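# Lift the carton with both hands and hold it

## Task

Grasp the carton between the two hands, raise the whole of it at least three fingers' width above the table, and keep it motionless in the air, touching nothing else, at the end. No motor of either hand may still show moving in hand_stopped_by when you finish. Knocking or placing anything off the table fails the task.

## Robot and tools

Robot: a humanoid upper body on a stand past the table's -x edge, facing about +x, with two 7-joint arms. left_arm (on +y) carries a left hand; right_arm (on -y) carries a right hand, the mirror image. Each hand has six motors: little, ring, middle, index, thumb_bend, thumb_turn.

World frame (used in all result lines): origin in the table-top plane roughly under the pelvis, z = 0 on the table and +z up, +x across the table away from the robot, table edge nearest the robot at x = 0.18 m. Shoulders sit about 0.28 m above the pelvis, 0.06 m toward +x and 0.10 m to each side. A hand point reaches at most 0.62 m from its shoulder. The printed positions can be a bit off, especially at full reach.

Hand point: fixed to the palm, 0.05 m in front of it, where index pad and thumb tip meet in a pinch. Its axes: +z along straight fingers (which extend 0.06-0.07 m past it), +y out of the palm, +x across the palm toward the little finger on the right hand but toward the thumb on the left hand. A wrist bracket on the little-finger side sticks out 0.03 m past the point along +y and 0.11 m across; it can collide.

Row layout (used by both execute_actions and move): 28 numbers, each in [-1, 1], always all 28 even if one arm is idle. Order: left dx, dy, dz, rx, ry, rz, then left little, ring, middle, index, thumb_bend, thumb_turn, force_limit, speed; then the same 14 for the right arm. dx..rz are an offset, not a pose: the target relative to the hand point's measured pose at the start of the action (for a call's first action, the last pose reported in this scene), expressed in the hand point's own axes. 1.0 = 0.6 m or 180 degrees; rx, ry, rz form one rotation vector. Every row of an action is measured from that same start pose. Finger numbers are absolute targets: +1 straight/open, -1 curled shut; thumb_bend +1 straight, -1 fully bent; thumb_turn +1 beside the palm, -1 across in front of it. A pinch is roughly index -0.22, thumb_bend -0.75, thumb_turn -0.57. force_limit maps -1..+1 to about 0..10 N at the fingertip (0..15 N for the thumb motors) and only stops closing motion. speed maps -1..+1 from near zero to full (full travel in 0.6 s). There is no 'no change' value: to keep a hand as it is, resend its last eight numbers, or, before any were sent, its hand_measured six plus hand_force_limit and hand_speed.

execute_actions(actions): a list of actions; each action is a table of up to 15 rows, one per 1/30 s step; fewer rows means the last one is held for the remaining steps (0.5 s per action). An empty list just returns the state and images. Each step the commanded pose is clipped to within 70 mm and 16 degrees of the measured pose, so large offsets take several actions; afterward the arm continues only to its last clipped pose. Position wins over orientation if both can't be met.

move(target, speed, blocking): target is one 28-number row as above (offset from the last reported pose). Each hand point travels a straight line to it, both arms finishing together, in 0.5-10 s; speed is m/s, 0.002-0.5, default 0.25 (turning up to twice that in rad/s). Moves don't avoid obstacles or the other arm; faster and deeper contacts press harder. Hand numbers are sent at the start. With blocking=false you get a result after 0.5 s; until a result shows the move ended, other moves and execute_actions are refused, so use wait or stop. The extra 'move:' line reports the ending (done, off_target, moving, held, fault) and limits (paced = pose clipped; held = some steps blocked, after which the arm may jump fast), plus each hand point's distance to its target.

wait(seconds): 0-10 s, arms hold their last command; returns early if a move ends. stop(): brakes a running move (needs room). zoom_image(camera, region): enlarges [x0, y0, x1, y1] pixels (max 504x504) of cam_head, cam_high, cam_left_wrist or cam_right_wrist, each 896x504. show_instructions(): shows the reference pages. finished_scene(scene): ends the current scene (give its number) after the last command is held; irreversible.

Results: each arm's end_effector_position (m) and end_effector_quat_wxyz in the world frame; 'Hand target' lines give where the controller is now driving; 'pose unreachable' means the clearance check altered that arm's command. Per hand: hand_measured (positions on the command scale), hand_stopped_by (moving, target, force, stalled, fault), hand_load_n (N, positive pushes the finger open), hand_force_limit, hand_speed. A lost grip shows as loads near 0. Joint torques are raw drive output with offsets and noise. Camera calibration (K, distortion, T_world_to_cam) is given per camera.

Gripping: turn the thumb fully in front of the palm before reaching; the hand can then wrap objects 0.035-0.08 m wide, lying across the palm on the wrist side of the point. A motor only starts when its target changes by at least 0.01, then runs until it arrives or its closing load hits force_limit, and locks (holding at least 15 N). If blocked it keeps pushing (moving) then reads stalled. Close at speed -0.9 or slower for a gentle grip. To squeeze more, raise force_limit and send a further-closed target; to loosen, send a more open one. Make sure every motor has stopped before finishing.

Avoid: arms hitting or pressing hard on each other (any part, including fingers and bracket); pushing things off the table; fast slams. Contact torque at a joint's limit (21.7 N m, wrist pitch/yaw 4.35 N m, held weight included) stops that arm for 10 s. Long holding heats motors: a MOTOR HOT warning appears from 90 C, and at 120 C the arm drops. The robot keeps its last command while you think.

Each tool is called after "Emit:" as name(argument=value, ...), one argument or row to a line, values as JSON.

Reference images:

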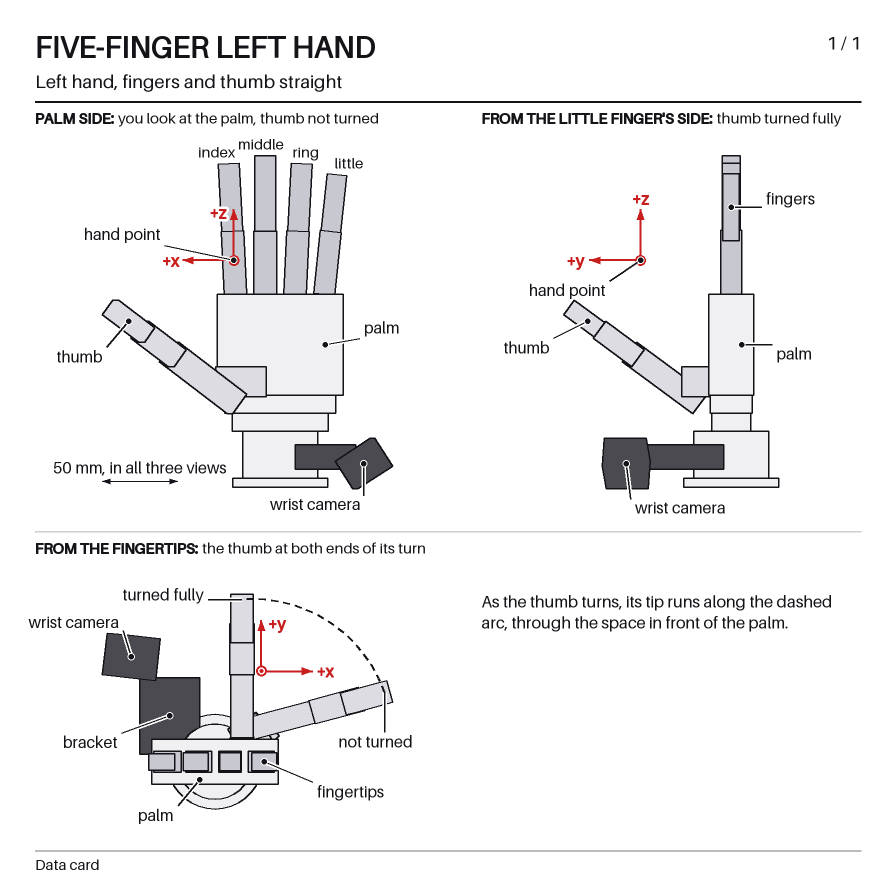

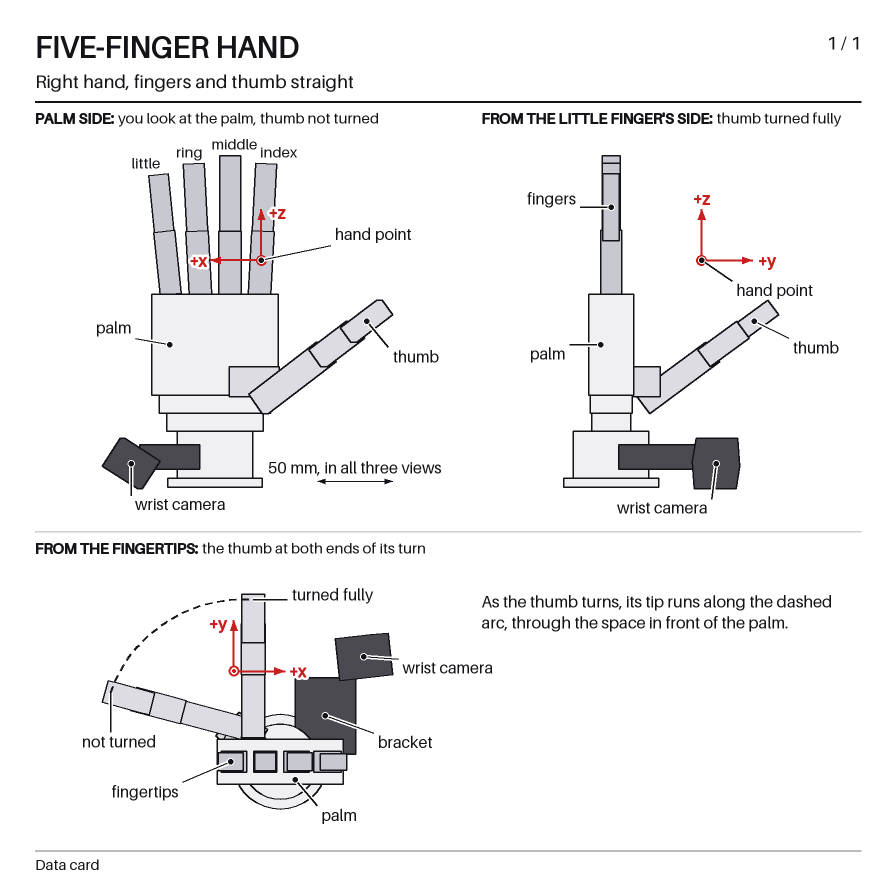

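## Session

Emit:
execute_actions(
  actions=[],
)

Scene clock: 0.00 s.
left_arm: end_effector_position=(+0.1321, +0.1124, +0.4444) hand_measured=(+1.000, +1.000, +1.000, +1.000, +1.000, +1.000) hand_load_n=(+0.0, +0.0, +0.0, +0.0, +0.0, +0.0) hand_stopped_by=(target, target, target, target, target, target) hand_force_limit=0.00 hand_speed=-0.80 end_effector_quat_wxyz=(+0.048, -0.027, -0.195, +0.979) | right_arm: end_effector_position=(+0.1415, -0.1021, +0.4470) hand_measured=(+1.000, +1.000, +1.000, +1.000, +1.000, +1.000) hand_load_n=(+0.0, +0.0, +0.0, +0.0, +0.0, +0.0) hand_stopped_by=(target, target, target, target, target, target) hand_force_limit=0.00 hand_speed=-0.80 end_effector_quat_wxyz=(+0.984, -0.155, -0.008, +0.088)
Joint positions: left_arm=[-0.17   0.509  0.32  -0.657 -0.599 -1.011 -0.384] | right_arm=[-0.15  -0.456 -0.207 -0.636  0.535 -1.05   0.292]
Joint velocities: left_arm=[-0.006  0.     0.005  0.     0.008  0.     0.   ] | right_arm=[ 0.002  0.002 -0.002  0.    -0.002  0.     0.   ]
Joint torques (N m, as the arm reports them, + toward a larger angle): no reading
Hand target (left_arm): +0.132, +0.112, +0.444; +0.048, -0.027, -0.195, +0.979
Hand target (right_arm): +0.142, -0.102, +0.447; +0.984, -0.155, -0.008, +0.088

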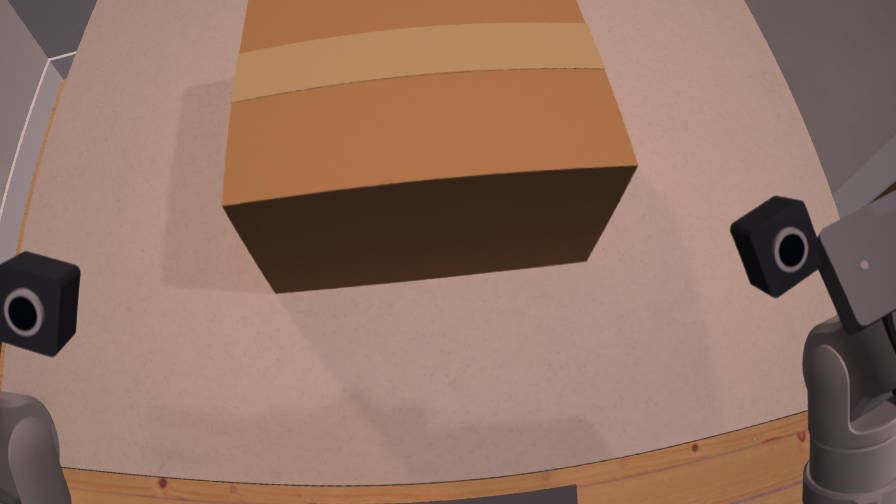

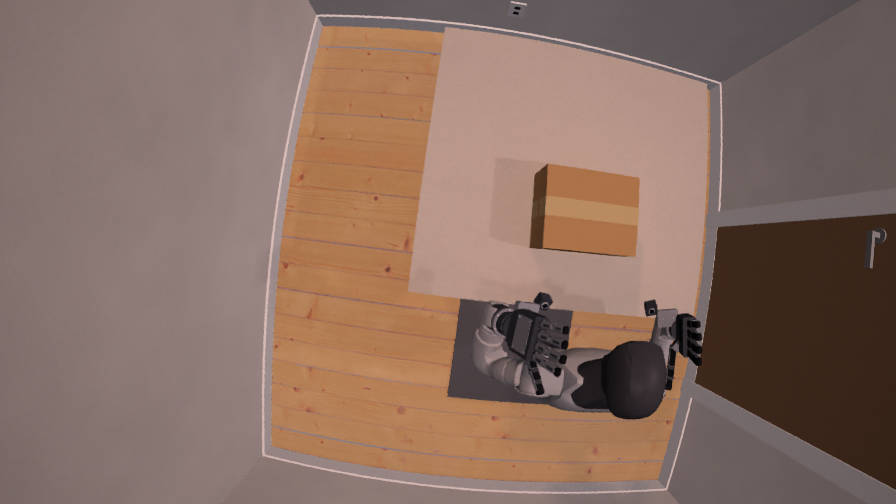

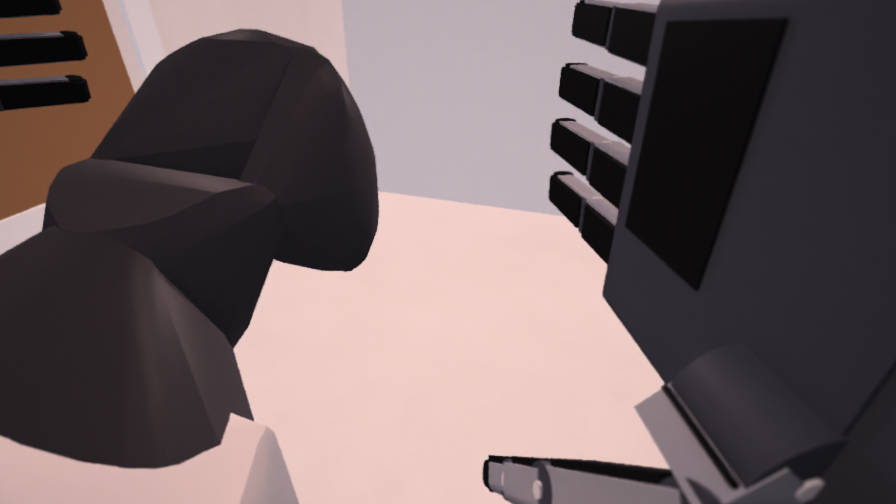

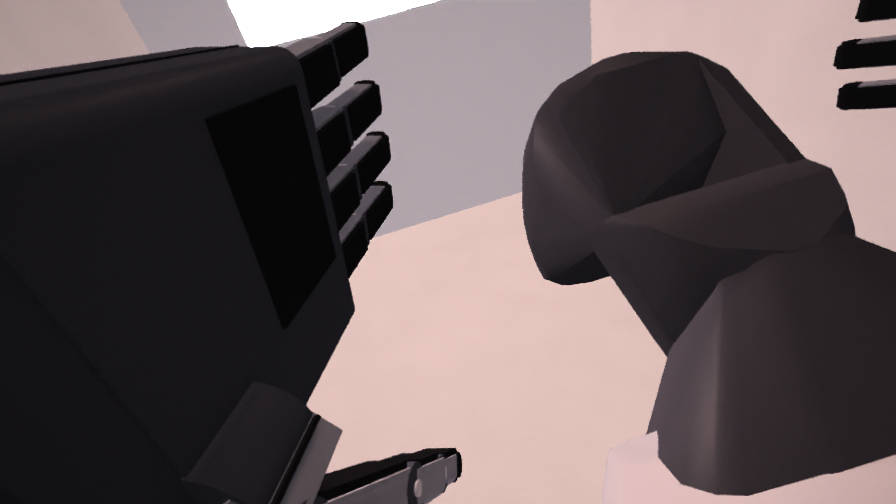

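Emit:
move(
  target=[-0.378,-0.057,-0.443,0.123,-0.510,-0.075,1,1,1,1,1,1,0,-0.8,0.360,-0.137,-0.437,0.122,0.499,0.034,1,1,1,1,1,1,0,-0.8],
)

Scene clock: 14.43 s.
left_arm: end_effector_position=(+0.3801, +0.2115, +0.2137) hand_measured=(+1.000, +1.000, +1.000, +1.000, +1.000, +1.000) hand_load_n=(+0.0, +0.0, +0.0, +0.0, +0.0, +0.0) hand_stopped_by=(target, target, target, target, target, target) hand_force_limit=0.00 hand_speed=-0.80 end_effector_quat_wxyz=(+0.014, +0.712, -0.005, +0.702) | right_arm: end_effector_position=(+0.3818, -0.2297, +0.2282) hand_measured=(+1.000, +1.000, +1.000, +1.000, +1.000, +1.000) hand_load_n=(+0.0, +0.0, +0.0, +0.0, +0.0, +0.0) hand_stopped_by=(target, target, target, target, target, target) hand_force_limit=0.00 hand_speed=-0.80 end_effector_quat_wxyz=(+0.712, -0.005, +0.702, -0.028)
Joint positions: left_arm=[ 0.187  0.69   0.19  -0.333 -0.718 -0.076 -0.017] | right_arm=[ 0.251 -0.782 -0.2   -0.275  0.785 -0.206 -0.041]
Joint velocities: left_arm=[-0.029 -0.006  0.015 -0.006  0.009  0.01   0.   ] | right_arm=[ 0.003  0.005 -0.011  0.     0.006  0.011  0.   ]
Joint torques (N m, as the arm reports them, + toward a larger angle): left_arm=[ 0.18  2.73  2.74 -2.23 -0.18 -1.15  0.  ] | right_arm=[-0.9  -4.9  -4.24 -2.18  0.67 -1.3  -0.11]
Hand target (left_arm): +0.381, +0.211, +0.215; +0.015, +0.712, -0.003, +0.702
Hand target (right_arm): +0.382, -0.230, +0.229; +0.712, -0.003, +0.701, -0.026
Off the commanded pose (left_arm): 0.012 m, 2 deg.
Off the commanded pose (right_arm): 0.012 m, 3 deg.
move: off_target (left_arm, right_arm)
camera_calibration (this result's frames):
cam_left_wrist: T_world_to_cam=[[-0.0509778, 0.998502, 0.0198819, -0.198052], [-0.50179, -0.0428208, 0.863929, 0.00937807], [0.863486, 0.0340647, 0.503221, -0.311726], [0, 0, 0, 1]] pos_world=[0.263781, 0.208776, 0.152703]
cam_right_wrist: T_world_to_cam=[[0.163758, 0.986454, 0.00959392, 0.174063], [-0.583889, 0.0890816, 0.806932, 0.0615329], [0.795146, -0.137743, 0.590567, -0.328111], [0, 0, 0, 1]] pos_world=[0.26832, -0.222382, 0.142449]

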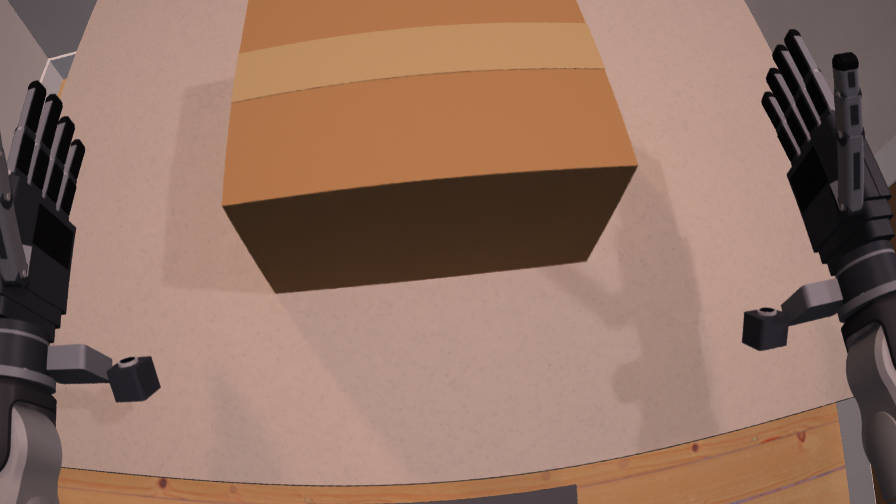

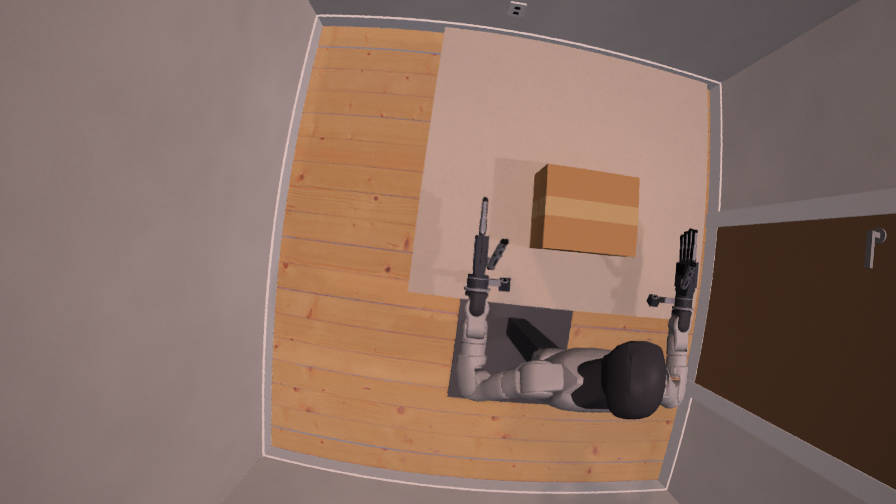

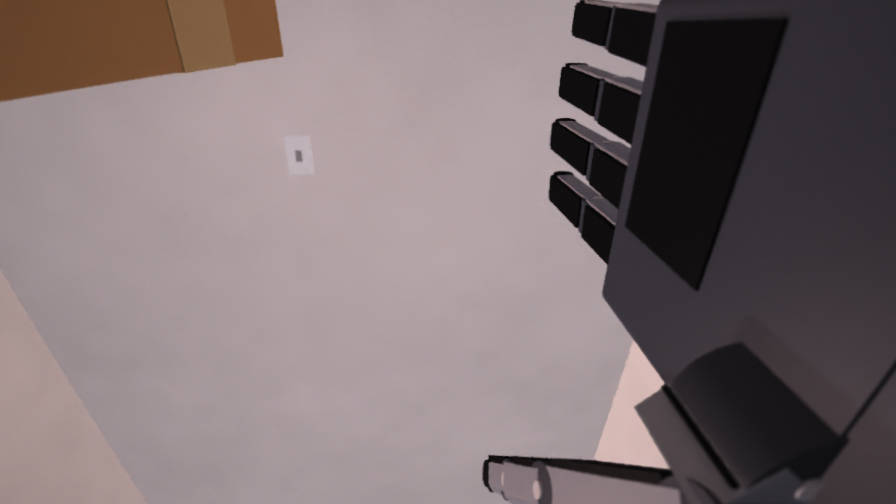

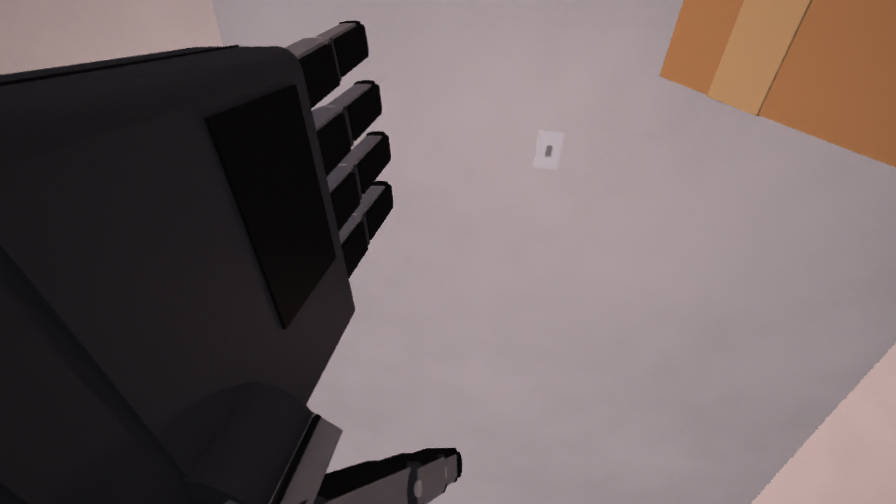

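Emit:
move(
  target=[-0.131,0.135,0.09,0,0,0,1,1,1,1,1,1,0,-0.8,0.155,0.165,0.09,0,0,0,1,1,1,1,1,1,0,-0.8],
  speed=0.15,
)

Scene clock: 18.10 s.
left_arm: end_effector_position=(+0.4358, +0.1330, +0.1450) hand_measured=(+1.000, +1.000, +1.000, +1.000, +1.000, +1.000) hand_load_n=(+0.0, +0.0, +0.0, +0.0, +0.0, +0.0) hand_stopped_by=(target, target, target, target, target, target) hand_force_limit=0.00 hand_speed=-0.80 end_effector_quat_wxyz=(+0.009, +0.706, -0.005, +0.709) | right_arm: end_effector_position=(+0.4322, -0.1427, +0.1228) hand_measured=(+1.000, +1.000, +1.000, +1.000, +1.000, +1.000) hand_load_n=(+0.0, +0.0, +0.0, +0.0, +0.0, +0.0) hand_stopped_by=(target, target, target, target, target, target) hand_force_limit=0.00 hand_speed=-0.80 end_effector_quat_wxyz=(+0.707, +0.011, +0.707, -0.029)
Joint positions: left_arm=[-0.201  0.348 -0.115  0.144 -0.325 -0.269  0.088] | right_arm=[-0.192 -0.332  0.145  0.329  0.327 -0.456 -0.157]
Joint velocities: left_arm=[ 0.005 -0.002 -0.003  0.003 -0.006 -0.005  0.   ] | right_arm=[ 0.014 -0.005  0.017 -0.003  0.003 -0.007  0.   ]
Joint torques (N m, as the arm reports them, + toward a larger angle): left_arm=[-1.27  1.4   1.28 -1.99  0.56 -1.38 -0.15] | right_arm=[-2.59 -2.98 -2.3  -2.31  0.4  -1.59 -0.03]
Hand target (left_arm): +0.436, +0.133, +0.145; +0.007, +0.705, -0.006, +0.710
Hand target (right_arm): +0.433, -0.142, +0.124; +0.708, +0.008, +0.706, -0.029
Off the commanded pose (left_arm): 0.012 m, 1 deg.
Off the commanded pose (right_arm): 0.013 m, 2 deg.
move: off_target (left_arm, right_arm)
camera_calibration (this result's frames):
cam_left_wrist: T_world_to_cam=[[-0.0583033, 0.997994, 0.0246902, -0.112982], [-0.518132, -0.0513913, 0.853755, 0.103006], [0.853311, 0.036984, 0.520088, -0.321014], [0, 0, 0, 1]] pos_world=[0.320708, 0.129922, 0.0818034]
cam_right_wrist: T_world_to_cam=[[0.187083, 0.981931, 0.0284773, 0.0679366], [-0.570682, 0.0850427, 0.816755, 0.160749], [0.799576, -0.169053, 0.576281, -0.298593], [0, 0, 0, 1]] pos_world=[0.317774, -0.130858, 0.038846]

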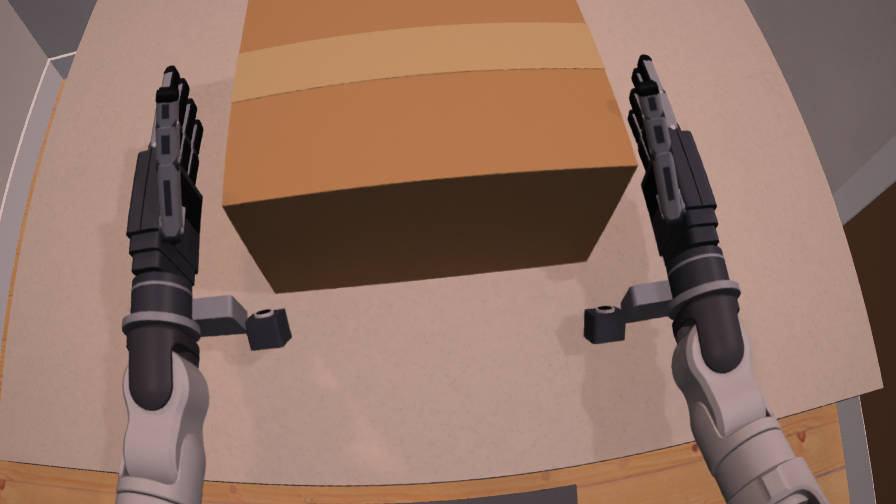

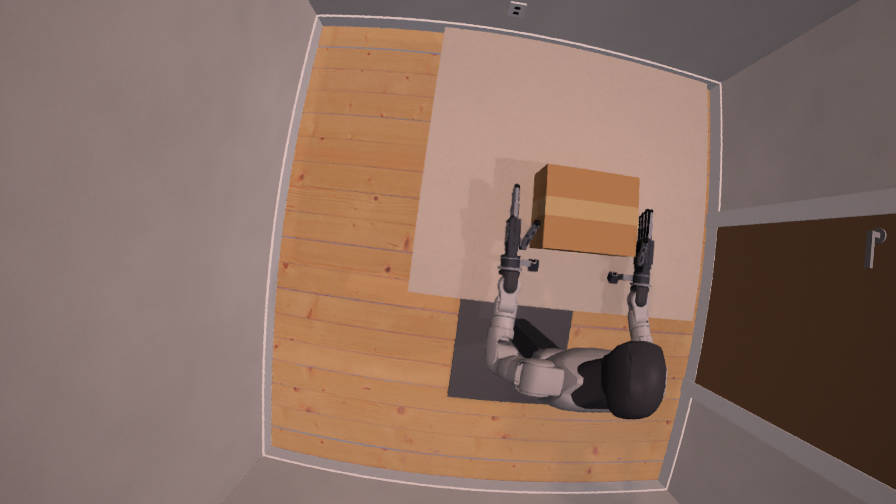

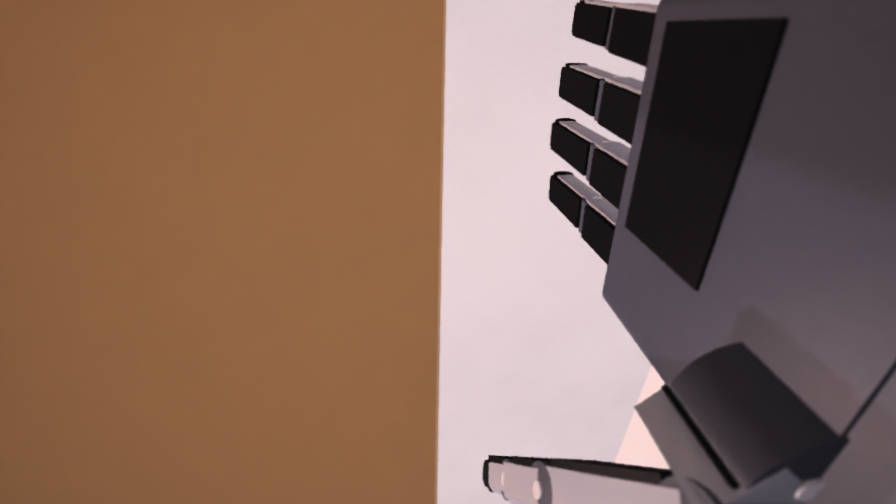

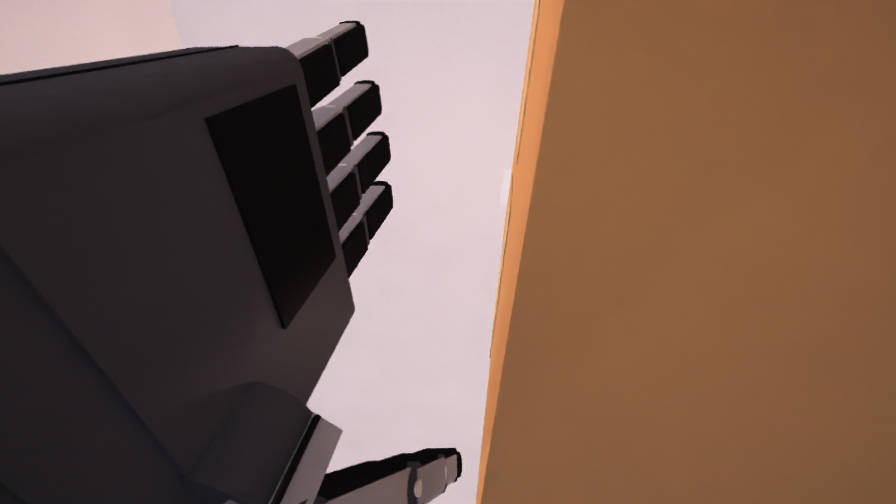

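Emit:
move(
  target=[0,0.11,0.015,0,0,0,1,1,1,1,1,1,0,-0.8,-0.03,0.125,0.03,0,0,0,1,1,1,1,1,1,0,-0.8],
  speed=0.04,
)

Scene clock: 28.33 s.
left_arm: end_effector_position=(+0.4473, +0.1156, +0.1469) hand_measured=(+1.000, +1.000, +1.000, +1.000, +1.000, +1.000) hand_load_n=(+0.0, +0.0, +0.0, +0.0, +0.0, +0.5) hand_stopped_by=(target, target, target, target, target, target) hand_force_limit=0.00 hand_speed=-0.80 end_effector_quat_wxyz=(-0.039, +0.703, +0.039, +0.709) | right_arm: end_effector_position=(+0.4523, -0.1254, +0.1216) hand_measured=(+1.000, +1.000, +1.000, +1.000, +1.000, +1.000) hand_load_n=(+0.0, +0.0, +0.0, +0.0, -1.5, +1.0) hand_stopped_by=(target, target, target, target, target, target) hand_force_limit=0.00 hand_speed=-0.80 end_effector_quat_wxyz=(+0.684, +0.071, +0.722, -0.081)
Joint positions: left_arm=[-0.251  0.289 -0.251  0.12  -0.246 -0.23   0.381] | right_arm=[-0.269 -0.296  0.312  0.24   0.304 -0.293 -0.528]
Joint velocities: left_arm=[-0.003  0.058 -0.078  0.    -0.052 -0.006  0.056] | right_arm=[-0.037 -0.087  0.106  0.002  0.098 -0.01  -0.095]
Joint torques (N m, as the arm reports them, + toward a larger angle): left_arm=[-2.47 -2.08 -5.66 -2.75  2.1  -0.66 -2.17] | right_arm=[-4.5   2.16  5.04 -4.01 -1.05 -1.38  1.58]
Hand target (left_arm): +0.442, +0.071, +0.151; +0.006, +0.701, -0.003, +0.713
Hand target (right_arm): +0.448, -0.069, +0.135; +0.703, +0.016, +0.711, -0.023
Off the commanded pose (left_arm): 0.049 m, 7 deg.
Off the commanded pose (right_arm): 0.060 m, 10 deg.
move: off_target (left_arm, right_arm)
camera_calibration (this result's frames):
cam_left_wrist: T_world_to_cam=[[-0.186651, 0.981963, 0.0301804, -0.0365237], [-0.509596, -0.123036, 0.851572, 0.11129], [0.839925, 0.143567, 0.523369, -0.337941], [0, 0, 0, 1]] pos_world=[0.333741, 0.0980747, 0.0831988]
cam_right_wrist: T_world_to_cam=[[0.34162, 0.939449, 0.0270374, -0.027818], [-0.508803, 0.16068, 0.845755, 0.149701], [0.790199, -0.302684, 0.532886, -0.318252], [0, 0, 0, 1]] pos_world=[0.337154, -0.09425, 0.0437335]

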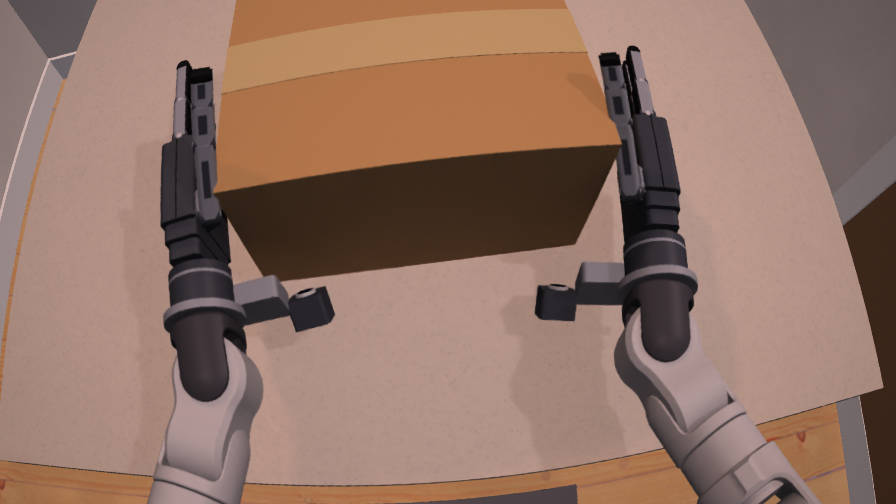

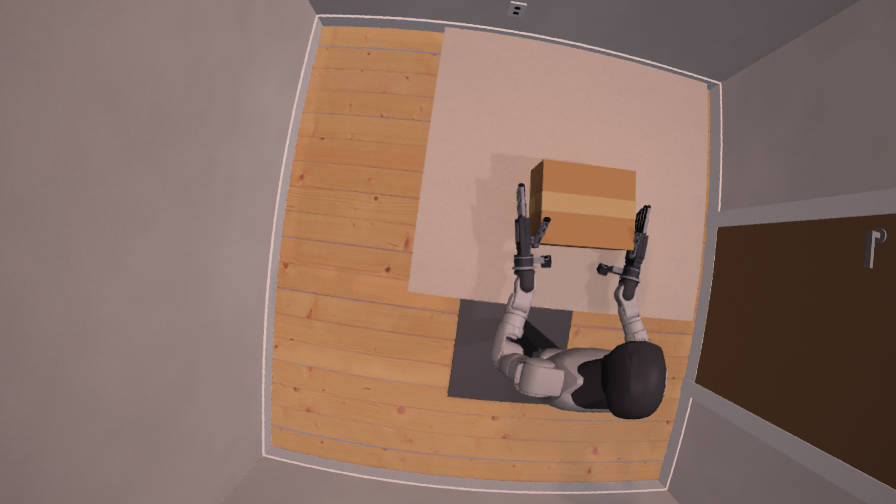

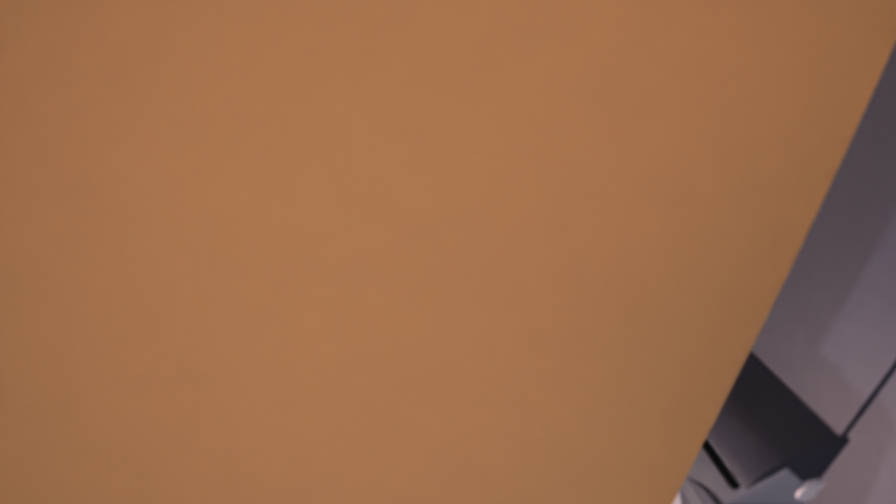

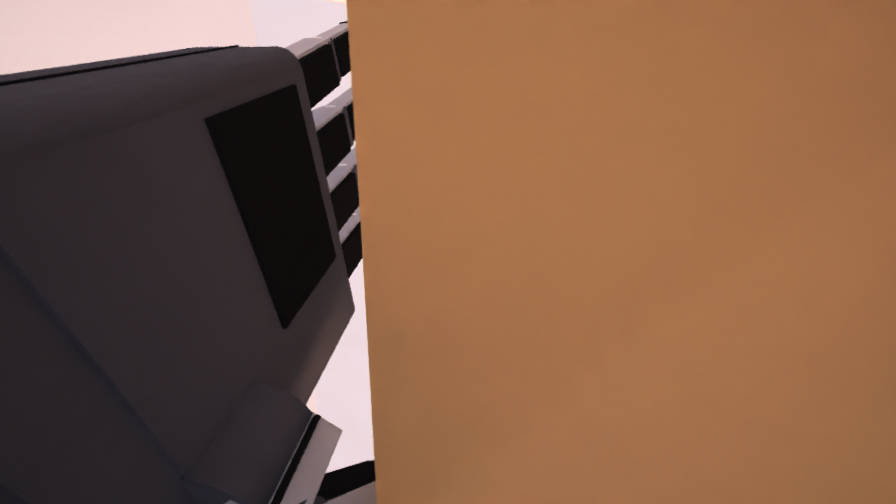

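Emit:
move(
  target=[0,-0.01,0.0,-0.055,0,0,0.6,0.6,0.6,0.6,1,1,0.5,-0.3,-0.03,-0.01,0,-0.09,0,0,0.6,0.6,0.6,0.6,1,1,0.5,-0.3],
  speed=0.08,
)

Emit:
move(
  target=[0,0,0.04,0,0,0,0.6,0.6,0.6,0.6,1,1,0.5,-0.3,0,0,0.04,0,0,0,0.6,0.6,0.6,0.6,1,1,0.5,-0.3],
  speed=0.04,
)

Scene clock: 34.17 s.
left_arm: end_effector_position=(+0.4450, +0.1196, +0.1423) hand_measured=(+0.600, +0.600, +0.600, +0.600, +1.000, +1.000) hand_load_n=(+0.0, +0.0, +0.0, +0.0, +0.0, +0.0) hand_stopped_by=(target, target, target, target, target, target) hand_force_limit=0.50 hand_speed=-0.30 end_effector_quat_wxyz=(+0.023, +0.708, -0.025, +0.706) | right_arm: end_effector_position=(+0.4548, -0.1254, +0.1427) hand_measured=(+0.600, +0.600, +0.600, +0.600, +1.000, +1.000) hand_load_n=(+0.0, +0.0, +0.0, +0.0, +0.0, +0.0) hand_stopped_by=(target, target, target, target, target, target) hand_force_limit=0.50 hand_speed=-0.30 end_effector_quat_wxyz=(+0.690, -0.032, +0.723, +0.023)
Joint positions: left_arm=[-0.274  0.396 -0.197  0.215 -0.371 -0.289  0.101] | right_arm=[-0.299 -0.511  0.258  0.24   0.523 -0.287 -0.122]
Joint velocities: left_arm=[ 0.    -0.006  0.     0.003  0.003  0.    -0.008] | right_arm=[ 0.003  0.006 -0.002 -0.002 -0.009  0.     0.008]
Joint torques (N m, as the arm reports them, + toward a larger angle): left_arm=[-1.46  1.79  1.51 -2.55 -0.13 -1.36 -0.21] | right_arm=[-2.79 -3.67 -3.36 -2.19  0.64 -1.44  0.04]
Hand target (left_arm): +0.446, +0.121, +0.143; +0.023, +0.707, -0.024, +0.707
Hand target (right_arm): +0.455, -0.127, +0.143; +0.690, -0.031, +0.723, +0.024
Off the commanded pose (left_arm): 0.005 m, 1 deg.
Off the commanded pose (right_arm): 0.007 m, 1 deg.
move: off_target (left_arm, right_arm)
camera_calibration (this result's frames):
cam_left_wrist: T_world_to_cam=[[-0.0093153, 0.99936, 0.0345461, -0.122348], [-0.514246, -0.0344167, 0.856952, 0.105213], [0.857592, -0.00978239, 0.514237, -0.322417], [0, 0, 0, 1]] pos_world=[0.329468, 0.122737, 0.0798628]
cam_right_wrist: T_world_to_cam=[[0.0559349, 0.997782, 0.0360751, 0.106748], [-0.536711, -0.000419012, 0.843766, 0.125863], [0.84191, -0.0665579, 0.535497, -0.325773], [0, 0, 0, 1]] pos_world=[0.335853, -0.128142, 0.0644006]

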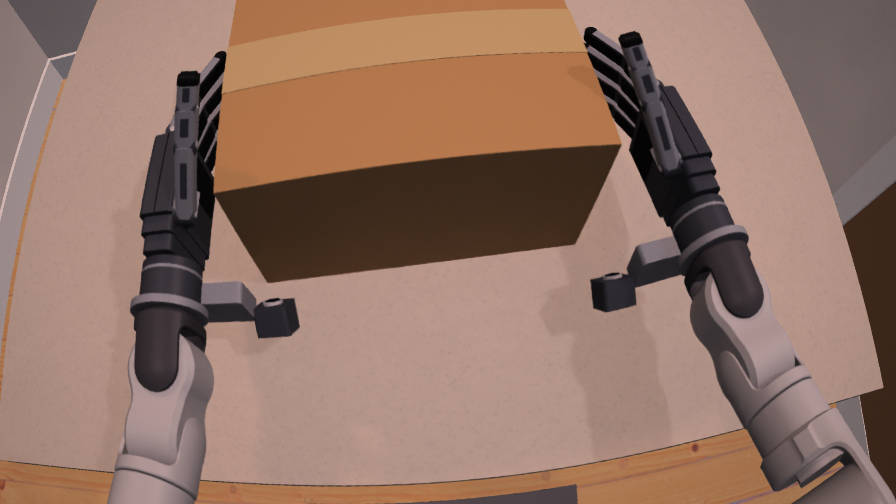

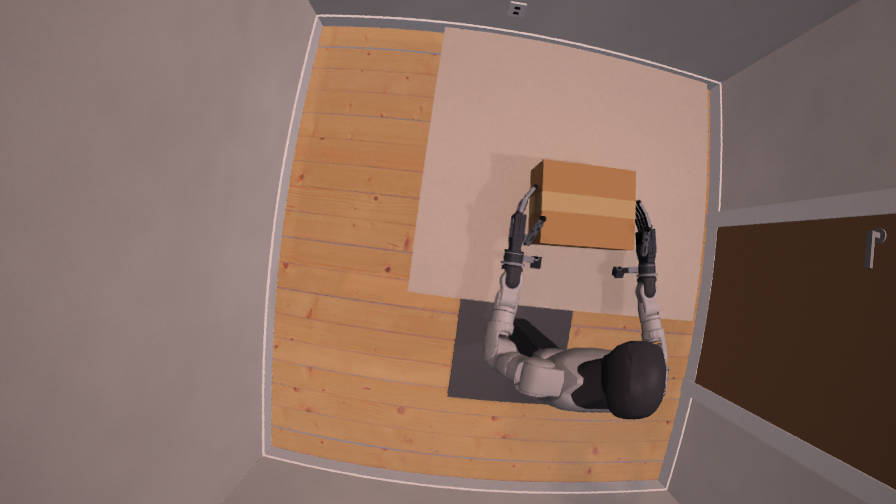

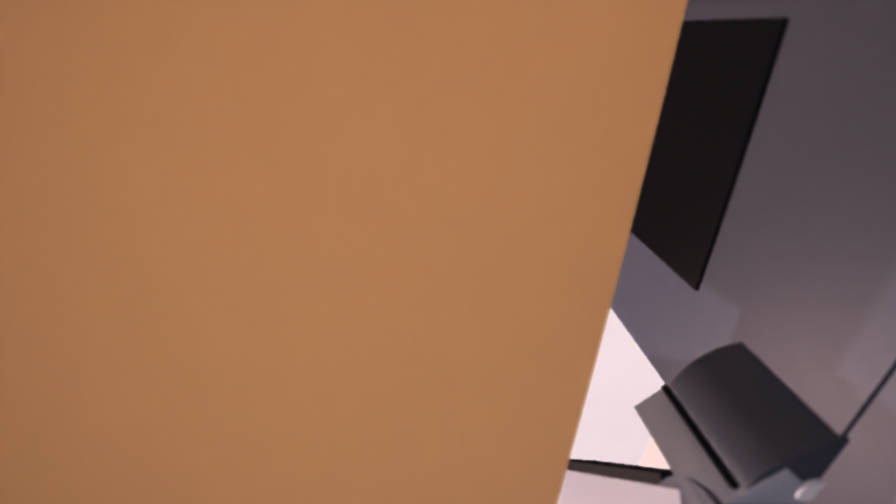

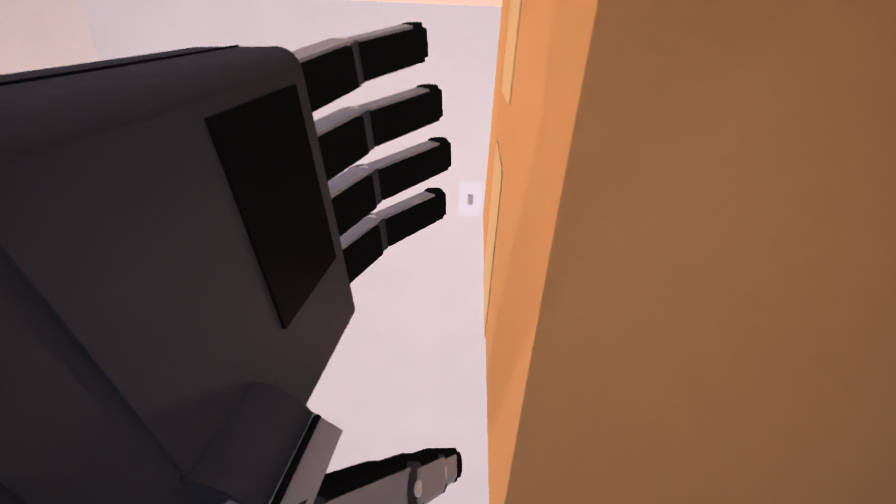

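Scene clock: 35.03 s.
left_arm: end_effector_position=(+0.4693, +0.1198, +0.1421) hand_measured=(+0.600, +0.600, +0.600, +0.600, +1.000, +1.000) hand_load_n=(+0.0, +0.0, +0.0, +0.0, +0.0, +0.0) hand_stopped_by=(target, target, target, target, target, target) hand_force_limit=0.50 hand_speed=-0.30 end_effector_quat_wxyz=(+0.019, +0.708, -0.028, +0.706) | right_arm: end_effector_position=(+0.4787, -0.1235, +0.1403) hand_measured=(+0.600, +0.600, +0.600, +0.600, +1.000, +1.000) hand_load_n=(+0.0, +0.0, +0.0, +0.0, +0.0, +0.0) hand_stopped_by=(target, target, target, target, target, target) hand_force_limit=0.50 hand_speed=-0.30 end_effector_quat_wxyz=(+0.690, -0.029, +0.723, +0.023)
Joint positions: left_arm=[-0.398  0.382 -0.192  0.359 -0.373 -0.299  0.078] | right_arm=[-0.425 -0.471  0.258  0.404  0.523 -0.304 -0.087]
Joint velocities: left_arm=[-0.009 -0.009 -0.009  0.017  0.     0.     0.   ] | right_arm=[-0.002  0.002  0.008  0.018  0.     0.     0.   ]
Joint torques (N m, as the arm reports them, + toward a larger angle): left_arm=[-1.86  1.65  1.33 -2.01 -0.26 -1.3  -0.21] | right_arm=[-3.25 -3.38 -2.46 -2.03  0.46 -1.59  0.03]
Hand target (left_arm): +0.469, +0.120, +0.143; +0.021, +0.707, -0.026, +0.706
Hand target (right_arm): +0.478, -0.122, +0.140; +0.689, -0.032, +0.723, +0.024
Off the commanded pose (left_arm): 0.002 m, 1 deg.
Off the commanded pose (right_arm): 0.001 m, 0 deg.
move: done
camera_calibration (this result's frames):
cam_left_wrist: T_world_to_cam=[[-0.0102946, 0.998929, 0.0451174, -0.123266], [-0.514436, -0.0439815, 0.8564, 0.119159], [0.857467, -0.0143938, 0.514338, -0.342526], [0, 0, 0, 1]] pos_world=[0.353735, 0.123444, 0.079688]
cam_right_wrist: T_world_to_cam=[[0.0603744, 0.997399, 0.0393794, 0.100929], [-0.535829, -0.000901084, 0.844326, 0.140159], [0.842165, -0.0720763, 0.53438, -0.345139], [0, 0, 0, 1]] pos_world=[0.359672, -0.125416, 0.062121]

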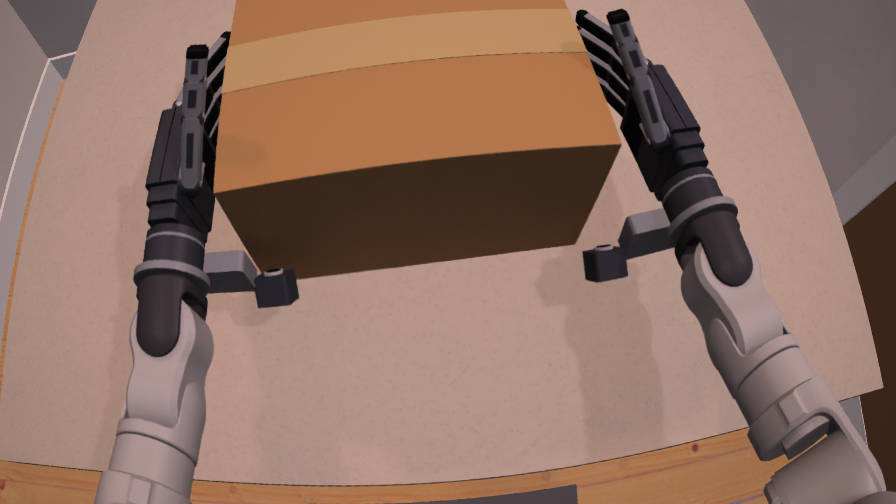

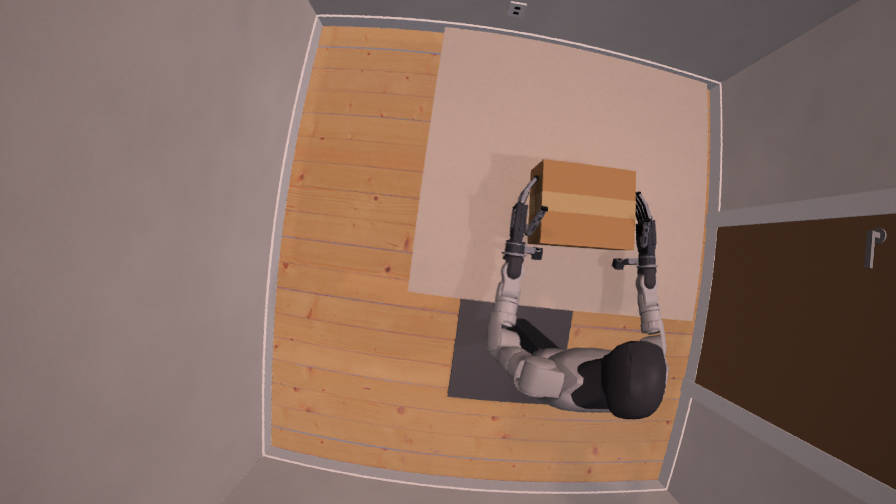

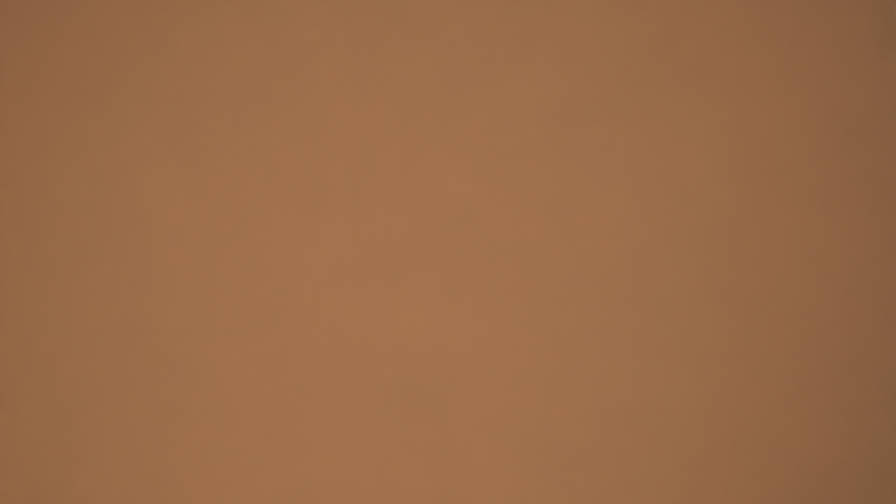

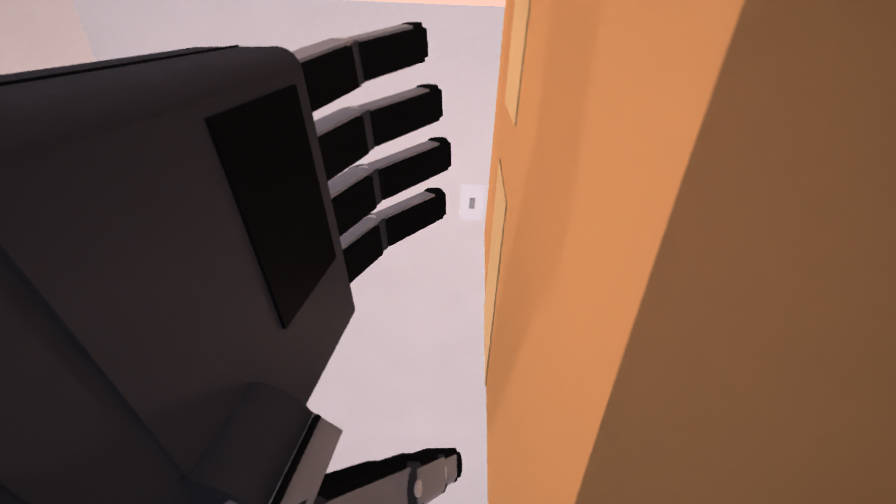

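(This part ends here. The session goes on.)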